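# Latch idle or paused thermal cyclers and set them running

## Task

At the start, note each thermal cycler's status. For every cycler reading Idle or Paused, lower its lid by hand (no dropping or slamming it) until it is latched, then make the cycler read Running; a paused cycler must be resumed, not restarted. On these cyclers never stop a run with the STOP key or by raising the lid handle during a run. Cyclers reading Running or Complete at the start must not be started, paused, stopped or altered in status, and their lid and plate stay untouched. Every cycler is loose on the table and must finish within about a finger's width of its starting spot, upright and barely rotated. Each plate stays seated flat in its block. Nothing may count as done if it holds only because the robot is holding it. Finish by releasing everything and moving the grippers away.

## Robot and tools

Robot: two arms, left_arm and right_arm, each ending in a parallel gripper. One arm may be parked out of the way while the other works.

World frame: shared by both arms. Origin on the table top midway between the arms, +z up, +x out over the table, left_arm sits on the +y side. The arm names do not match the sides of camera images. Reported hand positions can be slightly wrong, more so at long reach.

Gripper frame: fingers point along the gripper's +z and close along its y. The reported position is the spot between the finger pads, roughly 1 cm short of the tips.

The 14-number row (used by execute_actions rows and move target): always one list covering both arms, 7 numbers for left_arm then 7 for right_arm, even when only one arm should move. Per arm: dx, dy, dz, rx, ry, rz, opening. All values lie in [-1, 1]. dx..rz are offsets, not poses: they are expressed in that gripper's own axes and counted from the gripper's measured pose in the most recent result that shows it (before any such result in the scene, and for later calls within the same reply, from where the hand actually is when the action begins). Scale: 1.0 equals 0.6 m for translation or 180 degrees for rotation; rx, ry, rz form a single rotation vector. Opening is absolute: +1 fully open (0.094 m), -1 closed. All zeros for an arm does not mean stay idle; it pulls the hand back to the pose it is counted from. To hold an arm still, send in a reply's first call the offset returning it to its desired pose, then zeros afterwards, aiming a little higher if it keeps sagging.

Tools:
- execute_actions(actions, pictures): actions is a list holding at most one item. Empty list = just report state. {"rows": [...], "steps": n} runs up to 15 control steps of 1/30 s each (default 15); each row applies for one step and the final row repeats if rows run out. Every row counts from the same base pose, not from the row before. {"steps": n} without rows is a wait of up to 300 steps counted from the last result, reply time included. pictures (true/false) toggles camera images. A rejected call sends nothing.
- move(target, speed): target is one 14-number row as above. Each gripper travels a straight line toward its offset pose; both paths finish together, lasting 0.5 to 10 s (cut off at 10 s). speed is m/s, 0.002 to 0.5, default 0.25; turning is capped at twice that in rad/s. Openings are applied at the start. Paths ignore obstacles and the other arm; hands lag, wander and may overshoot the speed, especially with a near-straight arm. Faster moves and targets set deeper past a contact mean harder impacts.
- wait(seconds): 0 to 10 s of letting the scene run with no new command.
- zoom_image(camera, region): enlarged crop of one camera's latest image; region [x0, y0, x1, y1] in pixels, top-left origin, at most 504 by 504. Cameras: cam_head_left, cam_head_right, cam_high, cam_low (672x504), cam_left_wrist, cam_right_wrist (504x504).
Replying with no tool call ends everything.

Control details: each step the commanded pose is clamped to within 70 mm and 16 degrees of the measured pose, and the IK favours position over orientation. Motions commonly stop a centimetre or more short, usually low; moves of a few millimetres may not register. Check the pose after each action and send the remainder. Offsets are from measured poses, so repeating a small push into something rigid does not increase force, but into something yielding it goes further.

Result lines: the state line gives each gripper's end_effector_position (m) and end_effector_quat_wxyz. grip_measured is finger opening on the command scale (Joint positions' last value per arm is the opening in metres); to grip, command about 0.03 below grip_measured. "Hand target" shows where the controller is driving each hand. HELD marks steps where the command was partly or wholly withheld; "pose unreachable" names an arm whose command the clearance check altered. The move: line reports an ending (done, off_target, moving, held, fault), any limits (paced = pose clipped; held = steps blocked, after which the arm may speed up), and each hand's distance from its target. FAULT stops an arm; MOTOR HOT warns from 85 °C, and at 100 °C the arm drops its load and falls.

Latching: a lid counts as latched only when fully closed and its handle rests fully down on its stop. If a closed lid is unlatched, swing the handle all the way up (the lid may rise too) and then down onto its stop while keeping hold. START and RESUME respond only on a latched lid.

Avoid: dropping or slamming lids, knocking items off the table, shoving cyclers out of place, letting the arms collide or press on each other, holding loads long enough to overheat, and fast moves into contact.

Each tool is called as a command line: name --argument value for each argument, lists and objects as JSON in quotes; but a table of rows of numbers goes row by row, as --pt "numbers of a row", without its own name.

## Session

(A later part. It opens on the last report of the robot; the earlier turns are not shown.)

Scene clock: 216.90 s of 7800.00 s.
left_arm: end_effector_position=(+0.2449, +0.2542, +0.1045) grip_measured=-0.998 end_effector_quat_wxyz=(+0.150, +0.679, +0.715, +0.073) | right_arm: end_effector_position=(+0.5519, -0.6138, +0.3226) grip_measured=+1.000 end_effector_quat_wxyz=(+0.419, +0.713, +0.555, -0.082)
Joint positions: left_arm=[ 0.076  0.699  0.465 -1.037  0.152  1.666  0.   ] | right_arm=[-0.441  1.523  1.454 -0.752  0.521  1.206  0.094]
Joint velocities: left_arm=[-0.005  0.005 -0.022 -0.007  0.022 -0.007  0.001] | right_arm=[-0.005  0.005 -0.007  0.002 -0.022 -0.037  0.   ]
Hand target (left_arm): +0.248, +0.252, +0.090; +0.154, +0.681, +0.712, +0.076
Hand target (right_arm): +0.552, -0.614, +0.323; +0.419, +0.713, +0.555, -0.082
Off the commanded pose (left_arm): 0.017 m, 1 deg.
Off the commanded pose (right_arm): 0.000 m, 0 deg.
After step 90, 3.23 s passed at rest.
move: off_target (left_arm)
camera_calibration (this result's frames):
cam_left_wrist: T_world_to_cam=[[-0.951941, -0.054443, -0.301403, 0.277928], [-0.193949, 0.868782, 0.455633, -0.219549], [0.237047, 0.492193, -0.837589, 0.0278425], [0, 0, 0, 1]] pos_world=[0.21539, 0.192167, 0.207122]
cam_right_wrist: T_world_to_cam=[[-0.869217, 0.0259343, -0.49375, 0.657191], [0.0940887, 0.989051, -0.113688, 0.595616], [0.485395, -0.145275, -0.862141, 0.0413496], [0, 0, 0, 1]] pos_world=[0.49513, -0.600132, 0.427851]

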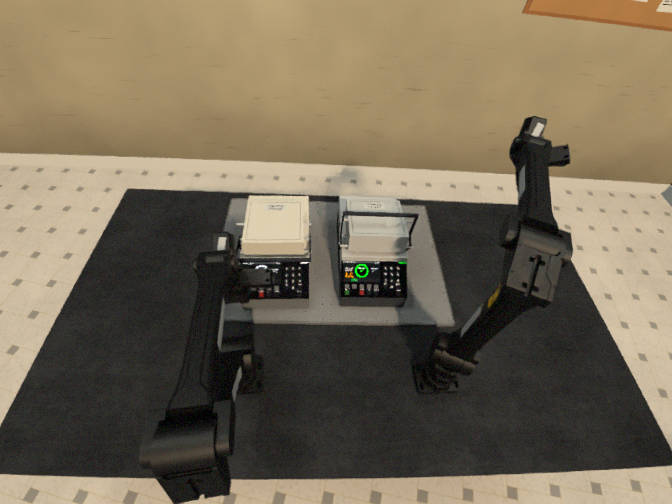

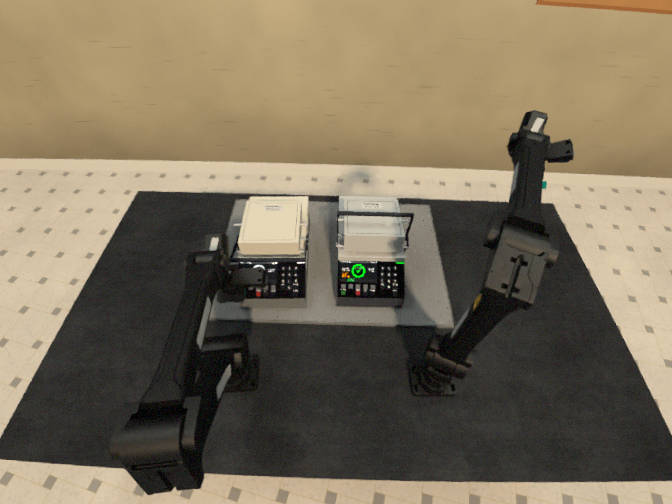

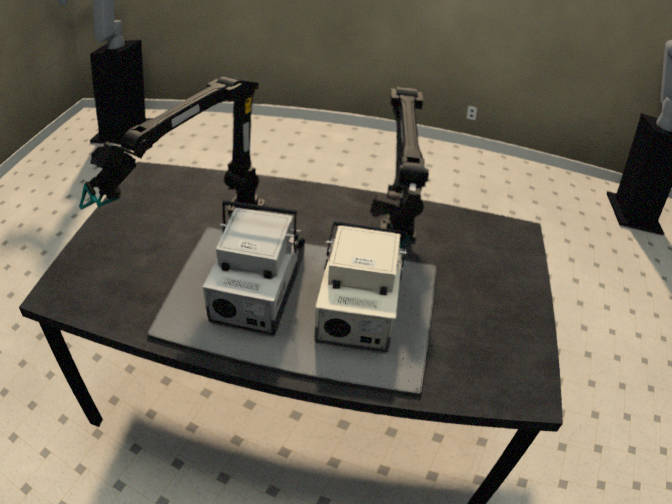

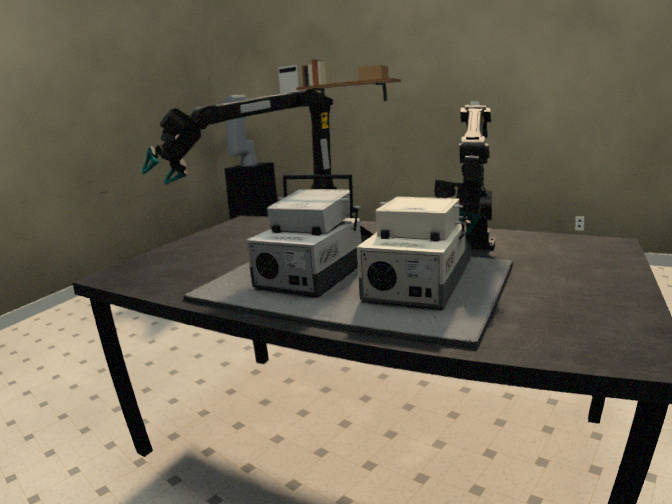

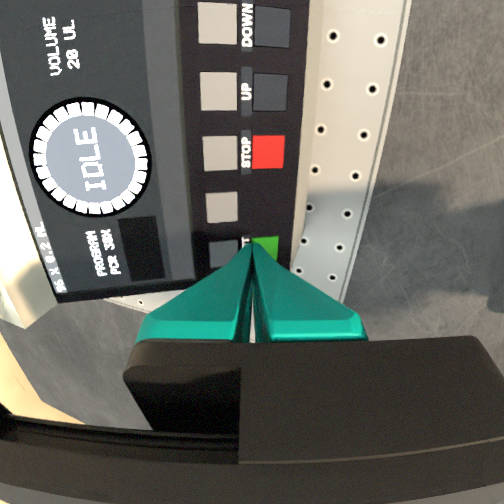

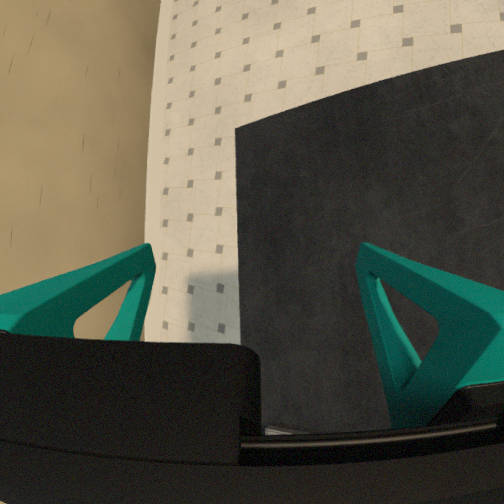

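Looks close; press straight down.

move --target '[0.004,-0.03,0.055,0,0,0,-1,0,0,0,0,0,0,1]' --speed 0.025

Scene clock: 221.40 s of 7800.00 s.
left_arm: end_effector_position=(+0.2434, +0.2538, +0.1029) grip_measured=-0.998 end_effector_quat_wxyz=(+0.164, +0.678, +0.711, +0.090) | right_arm: end_effector_position=(+0.5519, -0.6138, +0.3226) grip_measured=+1.000 end_effector_quat_wxyz=(+0.419, +0.713, +0.555, -0.082)
Joint positions: left_arm=[ 0.076  0.652  0.436 -1.009  0.152  1.666  0.   ] | right_arm=[-0.441  1.523  1.454 -0.752  0.521  1.206  0.094]
Joint velocities: left_arm=[-0.005 -0.005  0.007 -0.027 -0.066 -0.051 -0.   ] | right_arm=[-0.024  0.005  0.002 -0.022 -0.007  0.022  0.   ]
Hand target (left_arm): +0.233, +0.252, +0.071; +0.150, +0.679, +0.714, +0.073
Hand target (right_arm): +0.552, -0.614, +0.323; +0.419, +0.713, +0.555, -0.082
Off the commanded pose (left_arm): 0.036 m, 3 deg.
Off the commanded pose (right_arm): 0.000 m, 0 deg.
move: off_target (left_arm)
camera_calibration (this result's frames):
cam_left_wrist: T_world_to_cam=[[-0.93764, -0.0520169, -0.343694, 0.276229], [-0.214075, 0.865401, 0.453048, -0.212782], [0.273867, 0.498372, -0.82257, 0.0149357], [0, 0, 0, 1]] pos_world=[0.209362, 0.191066, 0.203624]
cam_right_wrist: T_world_to_cam=[[-0.869217, 0.0259343, -0.49375, 0.657191], [0.0940887, 0.989051, -0.113688, 0.595616], [0.485395, -0.145275, -0.862141, 0.0413496], [0, 0, 0, 1]] pos_world=[0.49513, -0.600132, 0.427851]

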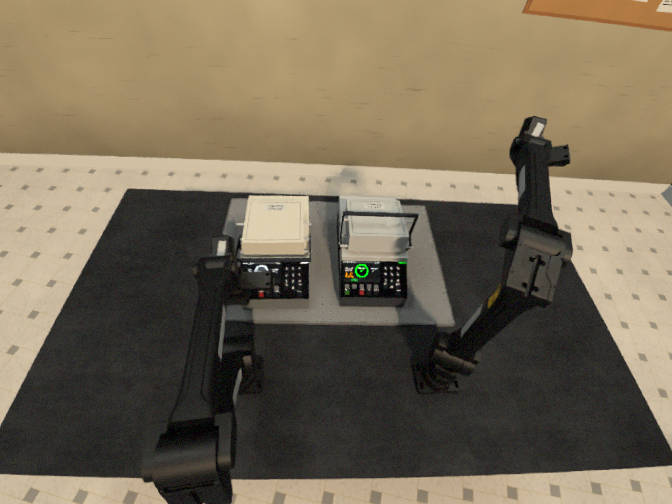

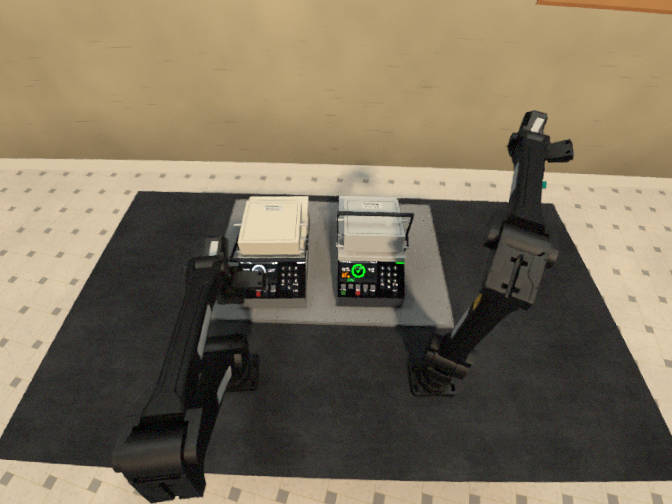

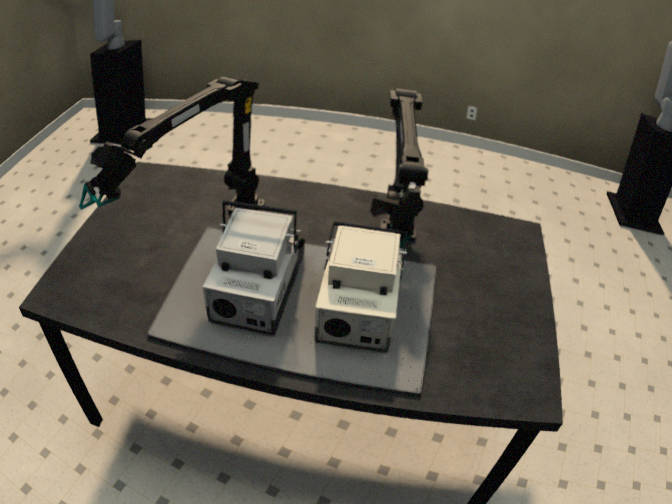

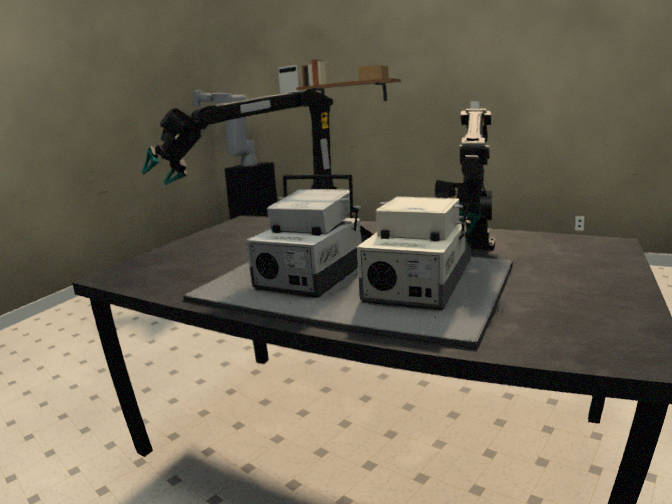

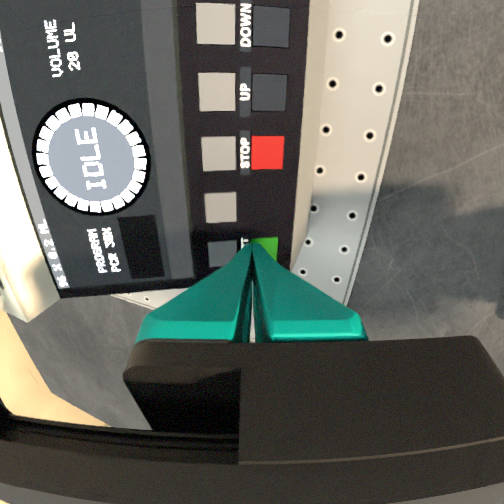

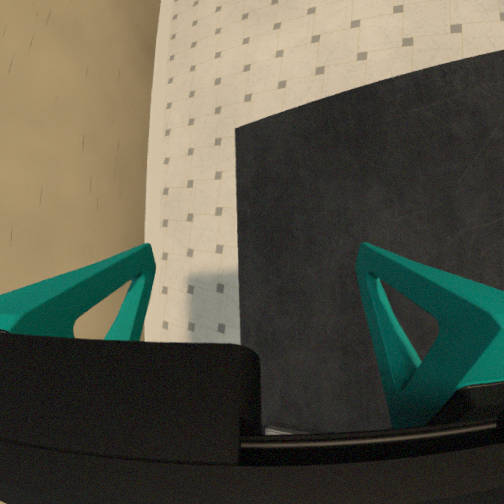

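move --target '[0,-0.005,-0.05,0,0,0,-1,0,0,0,0,0,0,1]' --speed 0.04

move --target '[0,-0.025,0.07,0,0,0,-1,0,0,0,0,0,0,1]' --speed 0.025

Scene clock: 228.60 s of 7800.00 s.
left_arm: end_effector_position=(+0.2198, +0.2529, +0.1073) grip_measured=-0.998 end_effector_quat_wxyz=(+0.151, +0.678, +0.716, +0.074) | right_arm: end_effector_position=(+0.5519, -0.6138, +0.3226) grip_measured=+1.000 end_effector_quat_wxyz=(+0.419, +0.713, +0.555, -0.082)
Joint positions: left_arm=[ 0.095  0.587  0.438 -1.123  0.157  1.682  0.   ] | right_arm=[-0.441  1.523  1.454 -0.752  0.521  1.206  0.094]
Joint velocities: left_arm=[ 0.005 -0.005 -0.002 -0.032 -0.022  0.066  0.001] | right_arm=[-0.005  0.005 -0.017 -0.017  0.037  0.051  0.   ]
Hand target (left_arm): +0.229, +0.256, +0.129; +0.163, +0.678, +0.711, +0.091
Hand target (right_arm): +0.552, -0.614, +0.323; +0.419, +0.713, +0.555, -0.082
Off the commanded pose (left_arm): 0.025 m, 2 deg.
Off the commanded pose (right_arm): 0.000 m, 0 deg.
After step 90, 3.17 s passed at rest.
move: off_target (left_arm)
camera_calibration (this result's frames):
cam_left_wrist: T_world_to_cam=[[-0.951276, -0.0574752, -0.302937, 0.25559], [-0.19757, 0.86791, 0.455739, -0.223596], [0.236729, 0.493385, -0.836977, 0.0364502], [0, 0, 0, 1]] pos_world=[0.190332, 0.190768, 0.209837]
cam_right_wrist: T_world_to_cam=[[-0.869217, 0.0259343, -0.49375, 0.657191], [0.0940887, 0.989051, -0.113688, 0.595616], [0.485395, -0.145275, -0.862141, 0.0413496], [0, 0, 0, 1]] pos_world=[0.49513, -0.600132, 0.427851]

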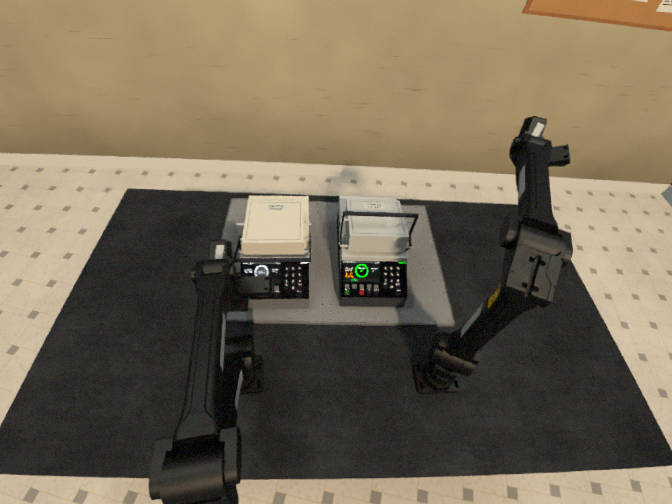

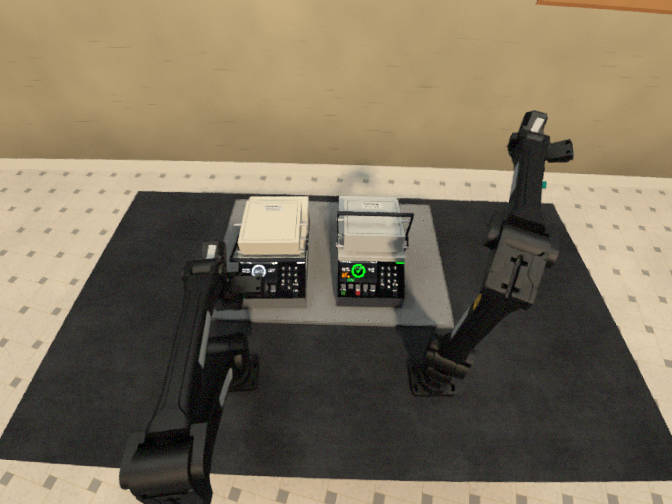

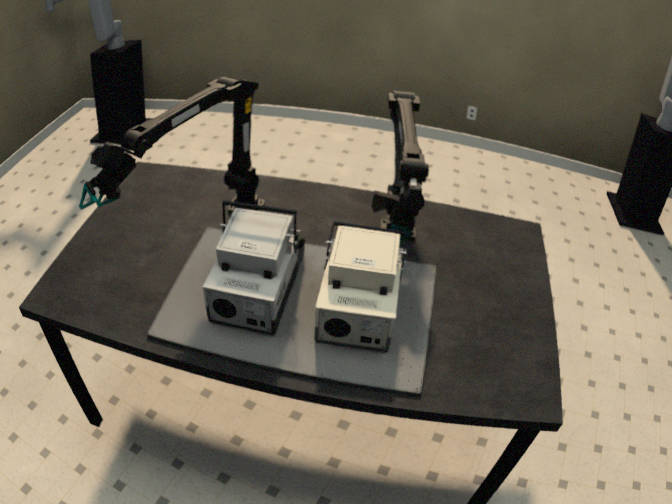

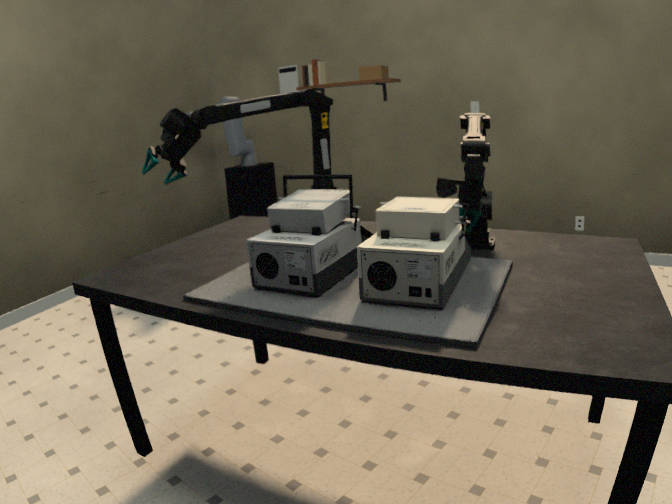

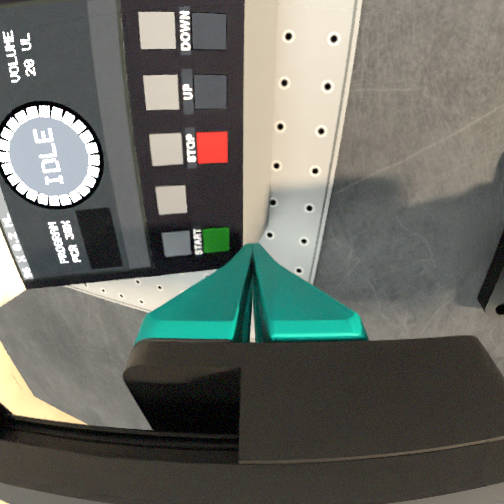

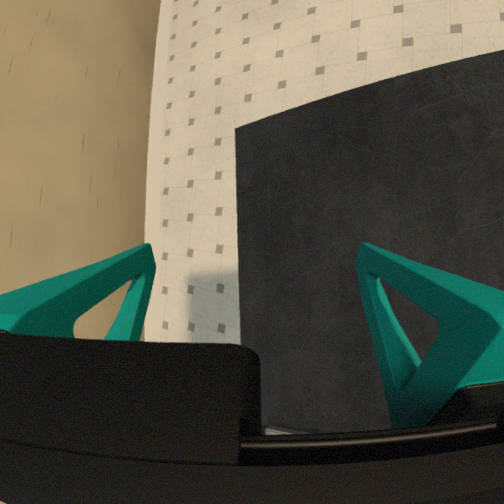

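Scene clock: 230.63 s of 7800.00 s.
left_arm: end_effector_position=(+0.2147, +0.2485, +0.0627) grip_measured=-0.998 end_effector_quat_wxyz=(+0.148, +0.679, +0.716, +0.069) | right_arm: end_effector_position=(+0.5519, -0.6138, +0.3226) grip_measured=+1.000 end_effector_quat_wxyz=(+0.419, +0.713, +0.555, -0.082)
Joint positions: left_arm=[ 0.073  0.616  0.328 -0.99   0.152  1.663  0.   ] | right_arm=[-0.441  1.523  1.454 -0.752  0.521  1.206  0.094]
Joint velocities: left_arm=[ 0.005 -0.015  0.002 -0.002  0.037 -0.051 -0.   ] | right_arm=[ 0.015 -0.005 -0.012  0.022  0.022  0.007  0.   ]
Hand target (left_arm): +0.219, +0.248, +0.063; +0.151, +0.678, +0.716, +0.073
Hand target (right_arm): +0.552, -0.614, +0.323; +0.419, +0.713, +0.555, -0.082
Off the commanded pose (left_arm): 0.004 m, 1 deg.
Off the commanded pose (right_arm): 0.000 m, 0 deg.
move: done
camera_calibration (this result's frames):
cam_left_wrist: T_world_to_cam=[[-0.954276, -0.0557017, -0.293692, 0.236621], [-0.190898, 0.869609, 0.455344, -0.202264], [0.230034, 0.490589, -0.84048, 0.00486252], [0, 0, 0, 1]] pos_world=[0.186071, 0.186685, 0.16568]
cam_right_wrist: T_world_to_cam=[[-0.869217, 0.0259343, -0.49375, 0.657191], [0.0940887, 0.989051, -0.113688, 0.595616], [0.485395, -0.145275, -0.862141, 0.0413496], [0, 0, 0, 1]] pos_world=[0.49513, -0.600132, 0.427851]

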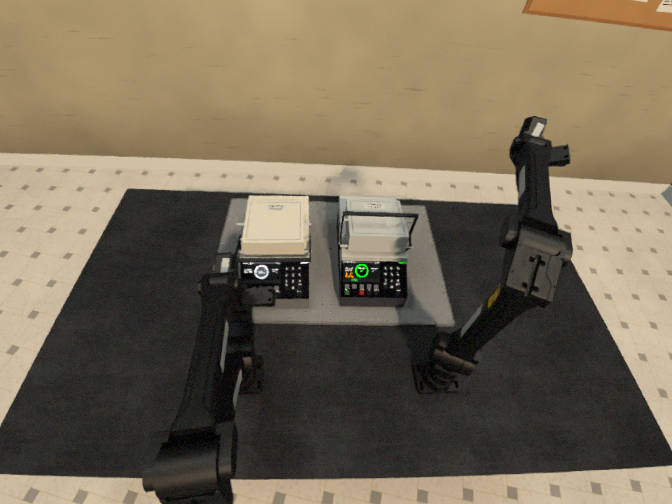

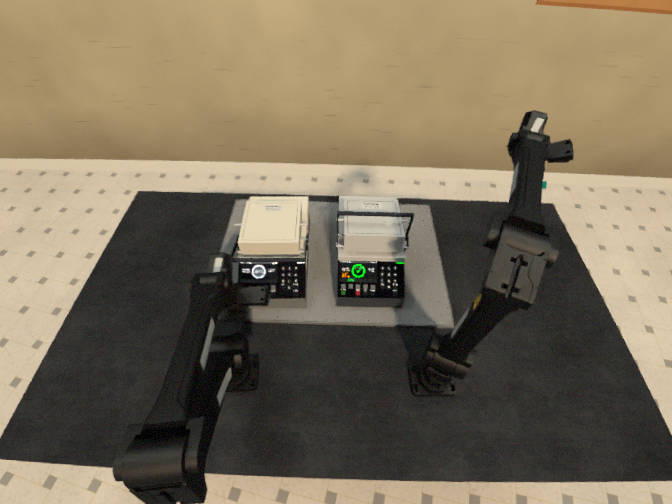

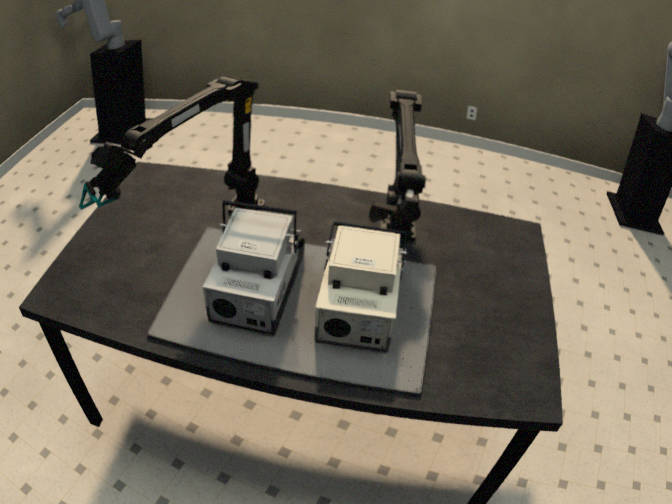

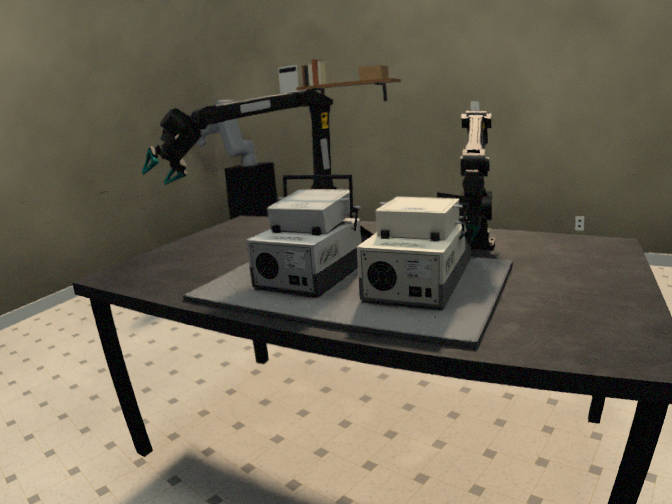

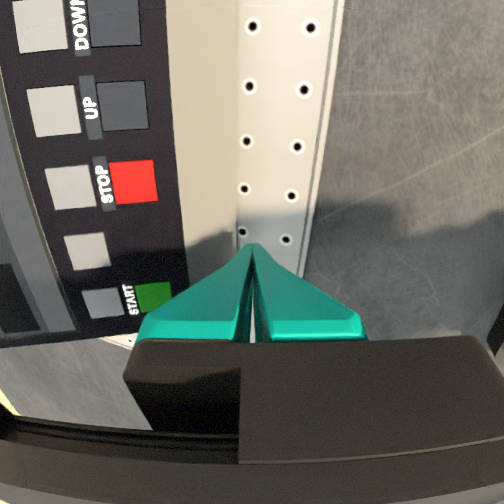

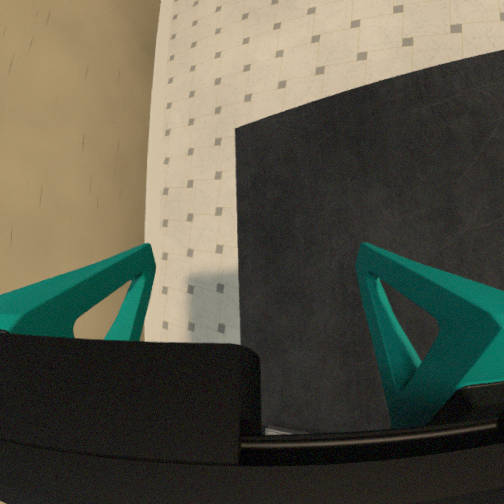

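move --target '[0.013,0.03,-0.15,0,0,0,-1,0,0,0,0,0,0,1]' --speed 0.05

move --target '[0,0.085,0.0,0,0,0,-1,0,0,0,0,0,0,1]' --speed 0.05

Scene clock: 238.93 s of 7800.00 s.
left_arm: end_effector_position=(+0.1927, +0.2614, +0.1259) grip_measured=-0.998 end_effector_quat_wxyz=(+0.133, +0.678, +0.721, +0.048) | right_arm: end_effector_position=(+0.5519, -0.6138, +0.3226) grip_measured=+1.000 end_effector_quat_wxyz=(+0.419, +0.713, +0.555, -0.082)
Joint positions: left_arm=[ 0.201  0.542  0.487 -1.298  0.183  1.785  0.   ] | right_arm=[-0.441  1.523  1.454 -0.752  0.521  1.206  0.094]
Joint velocities: left_arm=[-0.005 -0.005  0.017  0.012 -0.007  0.051  0.001] | right_arm=[ 0.005 -0.015  0.007  0.007 -0.037  0.007  0.   ]
Hand target (left_arm): +0.203, +0.265, +0.152; +0.147, +0.679, +0.715, +0.071
Hand target (right_arm): +0.552, -0.614, +0.323; +0.419, +0.713, +0.555, -0.082
Off the commanded pose (left_arm): 0.029 m, 3 deg.
Off the commanded pose (right_arm): 0.000 m, 0 deg.
After step 90, 3.13 s passed at rest.
move: off_target (left_arm)
camera_calibration (this result's frames):
cam_left_wrist: T_world_to_cam=[[-0.968145, -0.0625736, -0.242445, 0.232887], [-0.170356, 0.874231, 0.454641, -0.251519], [0.183505, 0.48146, -0.857043, 0.0701708], [0, 0, 0, 1]] pos_world=[0.169744, 0.200674, 0.230953]
cam_right_wrist: T_world_to_cam=[[-0.869217, 0.0259343, -0.49375, 0.657191], [0.0940887, 0.989051, -0.113688, 0.595616], [0.485395, -0.145275, -0.862141, 0.0413496], [0, 0, 0, 1]] pos_world=[0.49513, -0.600132, 0.427851]

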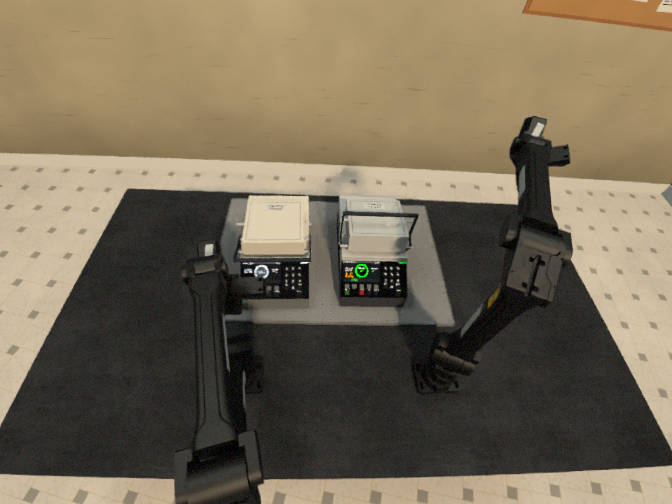

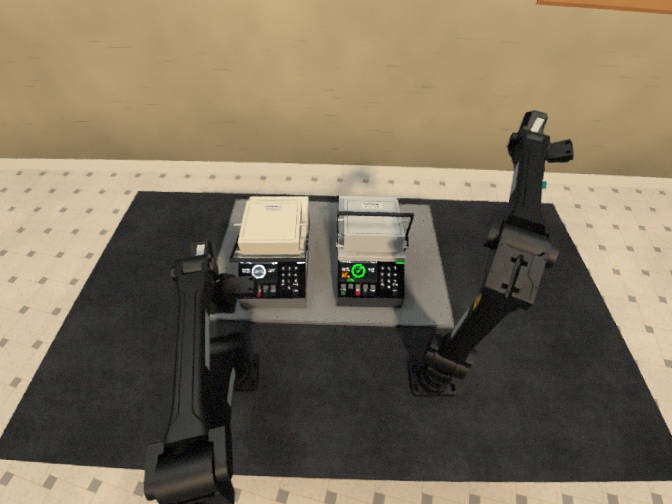

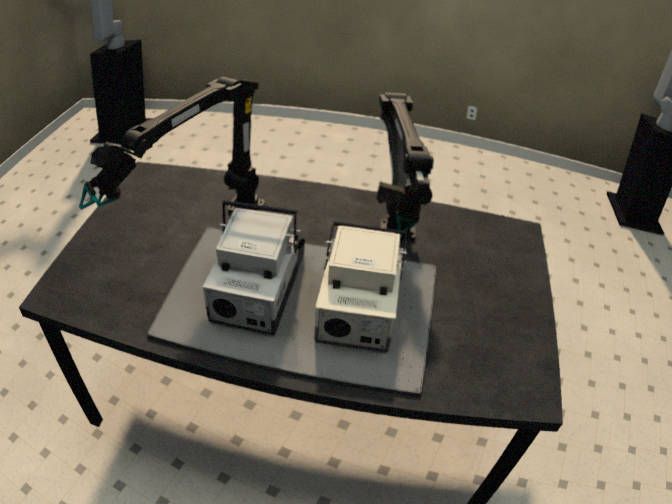

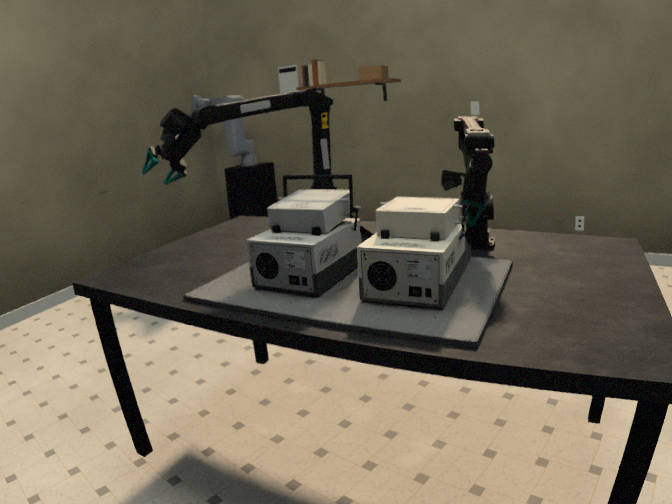

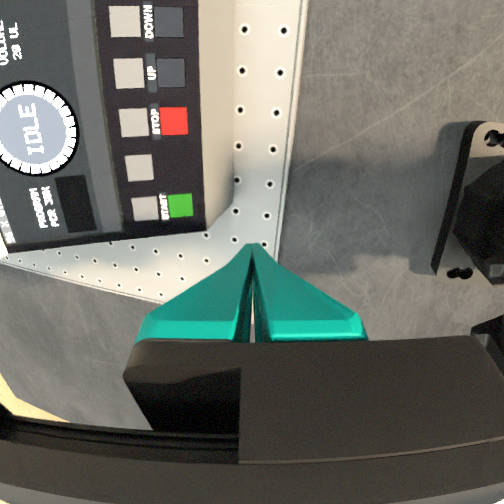

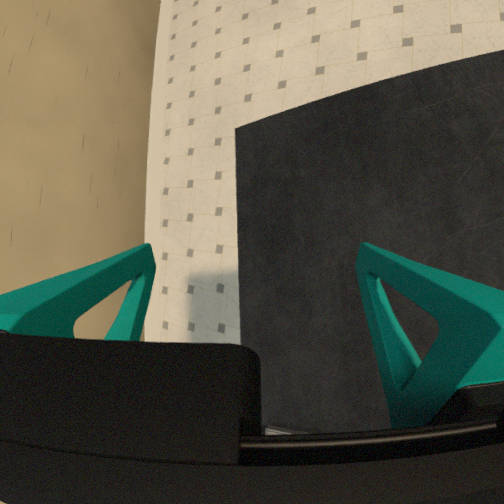

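Scene clock: 240.27 s of 7800.00 s.
left_arm: end_effector_position=(+0.2207, +0.2615, +0.1161) grip_measured=-0.998 end_effector_quat_wxyz=(+0.118, +0.679, +0.724, +0.021) | right_arm: end_effector_position=(+0.5519, -0.6138, +0.3226) grip_measured=+1.000 end_effector_quat_wxyz=(+0.419, +0.713, +0.555, -0.082)
Joint positions: left_arm=[ 0.154  0.715  0.52  -1.212  0.176  1.74   0.   ] | right_arm=[-0.441  1.523  1.454 -0.752  0.521  1.206  0.094]
Joint velocities: left_arm=[-0.015  0.005  0.017  0.012 -0.007 -0.007 -0.   ] | right_arm=[ 0.005  0.005  0.012 -0.022 -0.007  0.007  0.   ]
Hand target (left_arm): +0.241, +0.265, +0.139; +0.134, +0.678, +0.721, +0.047
Hand target (right_arm): +0.552, -0.614, +0.323; +0.419, +0.713, +0.555, -0.082
Off the commanded pose (left_arm): 0.031 m, 4 deg.
Off the commanded pose (right_arm): 0.000 m, 0 deg.
move: off_target (left_arm)
camera_calibration (this result's frames):
cam_left_wrist: T_world_to_cam=[[-0.981003, -0.0636554, -0.183251, 0.253912], [-0.141002, 0.882746, 0.448194, -0.250339], [0.133234, 0.465519, -0.874952, 0.0738729], [0, 0, 0, 1]] pos_world=[0.203948, 0.202759, 0.223365]
cam_right_wrist: T_world_to_cam=[[-0.869217, 0.0259343, -0.49375, 0.657191], [0.0940887, 0.989051, -0.113688, 0.595616], [0.485395, -0.145275, -0.862141, 0.0413496], [0, 0, 0, 1]] pos_world=[0.49513, -0.600132, 0.427851]

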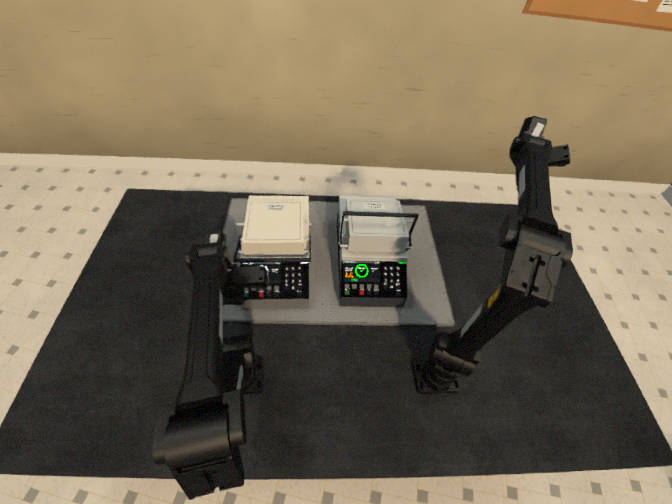

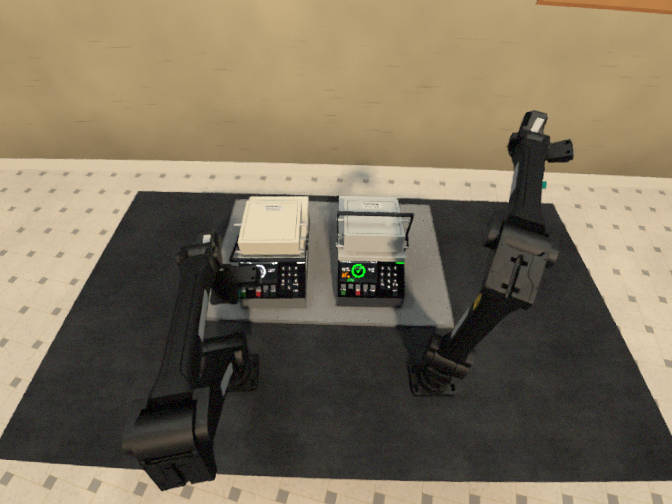

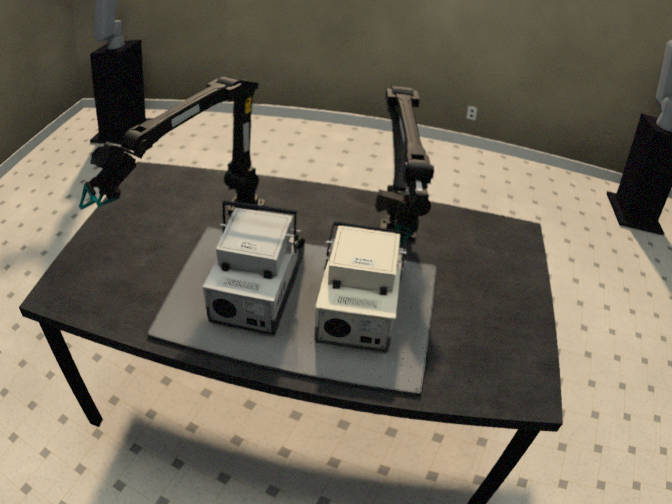

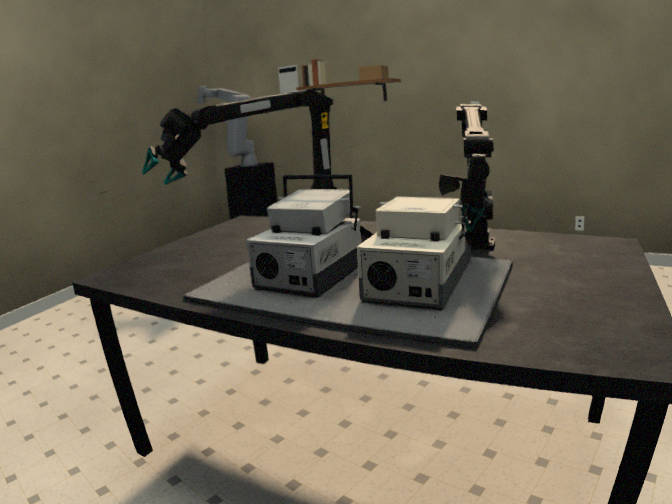

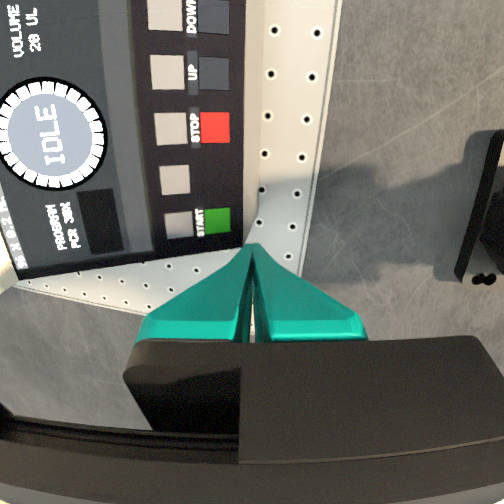

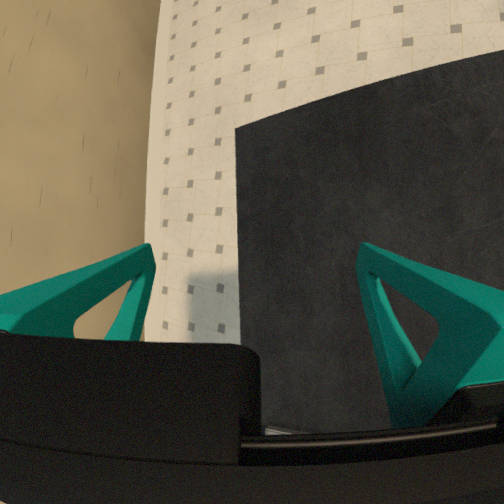

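move --target '[-0.013,0.07,-0.055,0,0,0,-1,0,0,0,0,0,0,1]' --speed 0.04

Scene clock: 247.27 s of 7800.00 s.
left_arm: end_effector_position=(+0.2419, +0.2594, +0.1364) grip_measured=-0.998 end_effector_quat_wxyz=(+0.111, +0.680, +0.725, +0.008) | right_arm: end_effector_position=(+0.5519, -0.6138, +0.3226) grip_measured=+1.000 end_effector_quat_wxyz=(+0.419, +0.713, +0.555, -0.082)
Joint positions: left_arm=[ 0.119  0.8    0.61  -1.239  0.173  1.707  0.   ] | right_arm=[-0.441  1.523  1.454 -0.752  0.521  1.206  0.094]
Joint velocities: left_arm=[-0.005 -0.005 -0.002 -0.007  0.022  0.066  0.   ] | right_arm=[-0.005 -0.005 -0.002 -0.002  0.007  0.037  0.   ]
Hand target (left_arm): +0.255, +0.261, +0.157; +0.118, +0.679, +0.724, +0.020
Hand target (right_arm): +0.552, -0.614, +0.323; +0.419, +0.713, +0.555, -0.082
Off the commanded pose (left_arm): 0.025 m, 2 deg.
Off the commanded pose (right_arm): 0.000 m, 0 deg.
After step 90, 2.37 s passed at rest.
move: off_target (left_arm)
camera_calibration (this result's frames):
cam_left_wrist: T_world_to_cam=[[-0.985739, -0.0624191, -0.156277, 0.275379], [-0.126538, 0.887136, 0.443822, -0.258675], [0.110936, 0.457268, -0.882383, 0.0983272], [0, 0, 0, 1]] pos_world=[0.227811, 0.201707, 0.244603]
cam_right_wrist: T_world_to_cam=[[-0.869217, 0.0259343, -0.49375, 0.657191], [0.0940887, 0.989051, -0.113688, 0.595616], [0.485395, -0.145275, -0.862141, 0.0413496], [0, 0, 0, 1]] pos_world=[0.49513, -0.600132, 0.427851]

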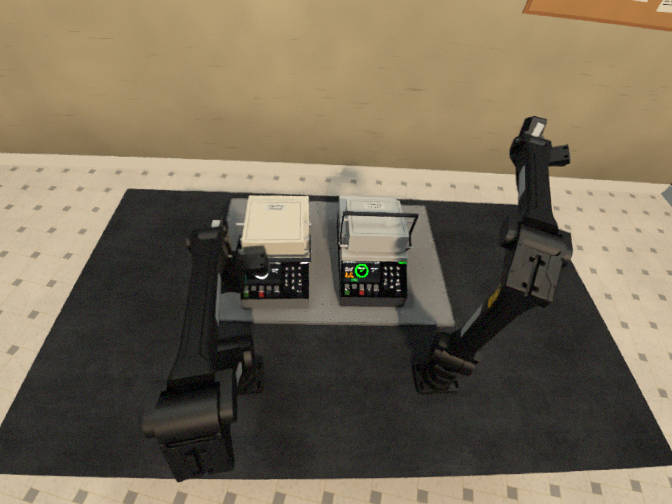

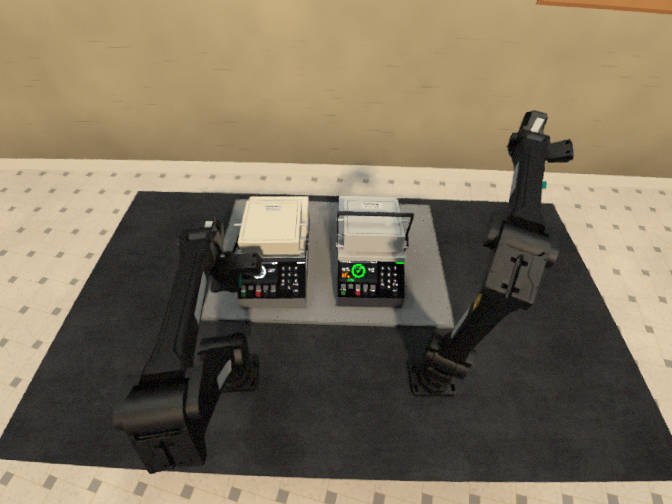

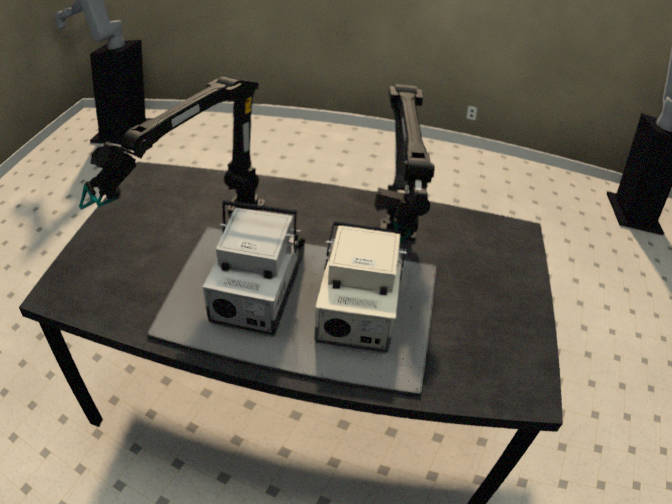

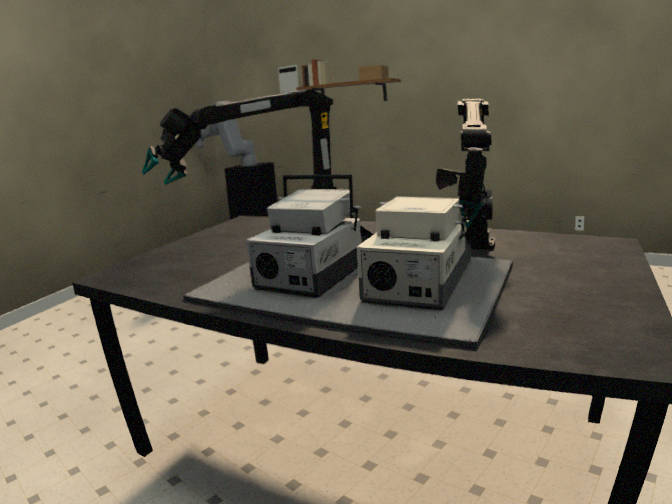

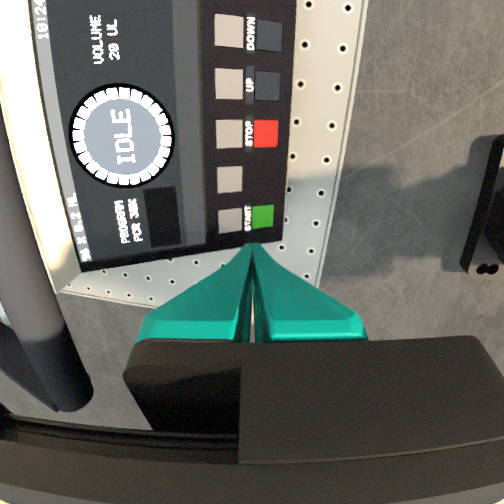

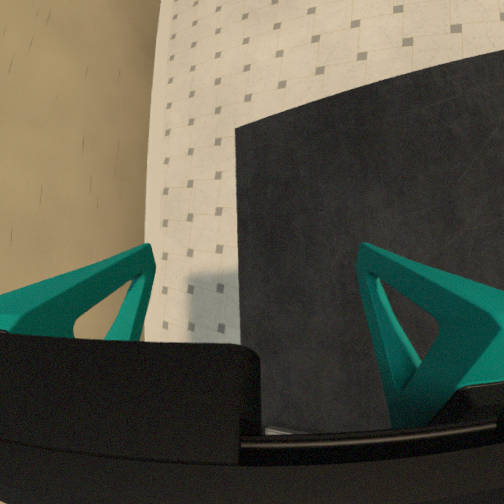

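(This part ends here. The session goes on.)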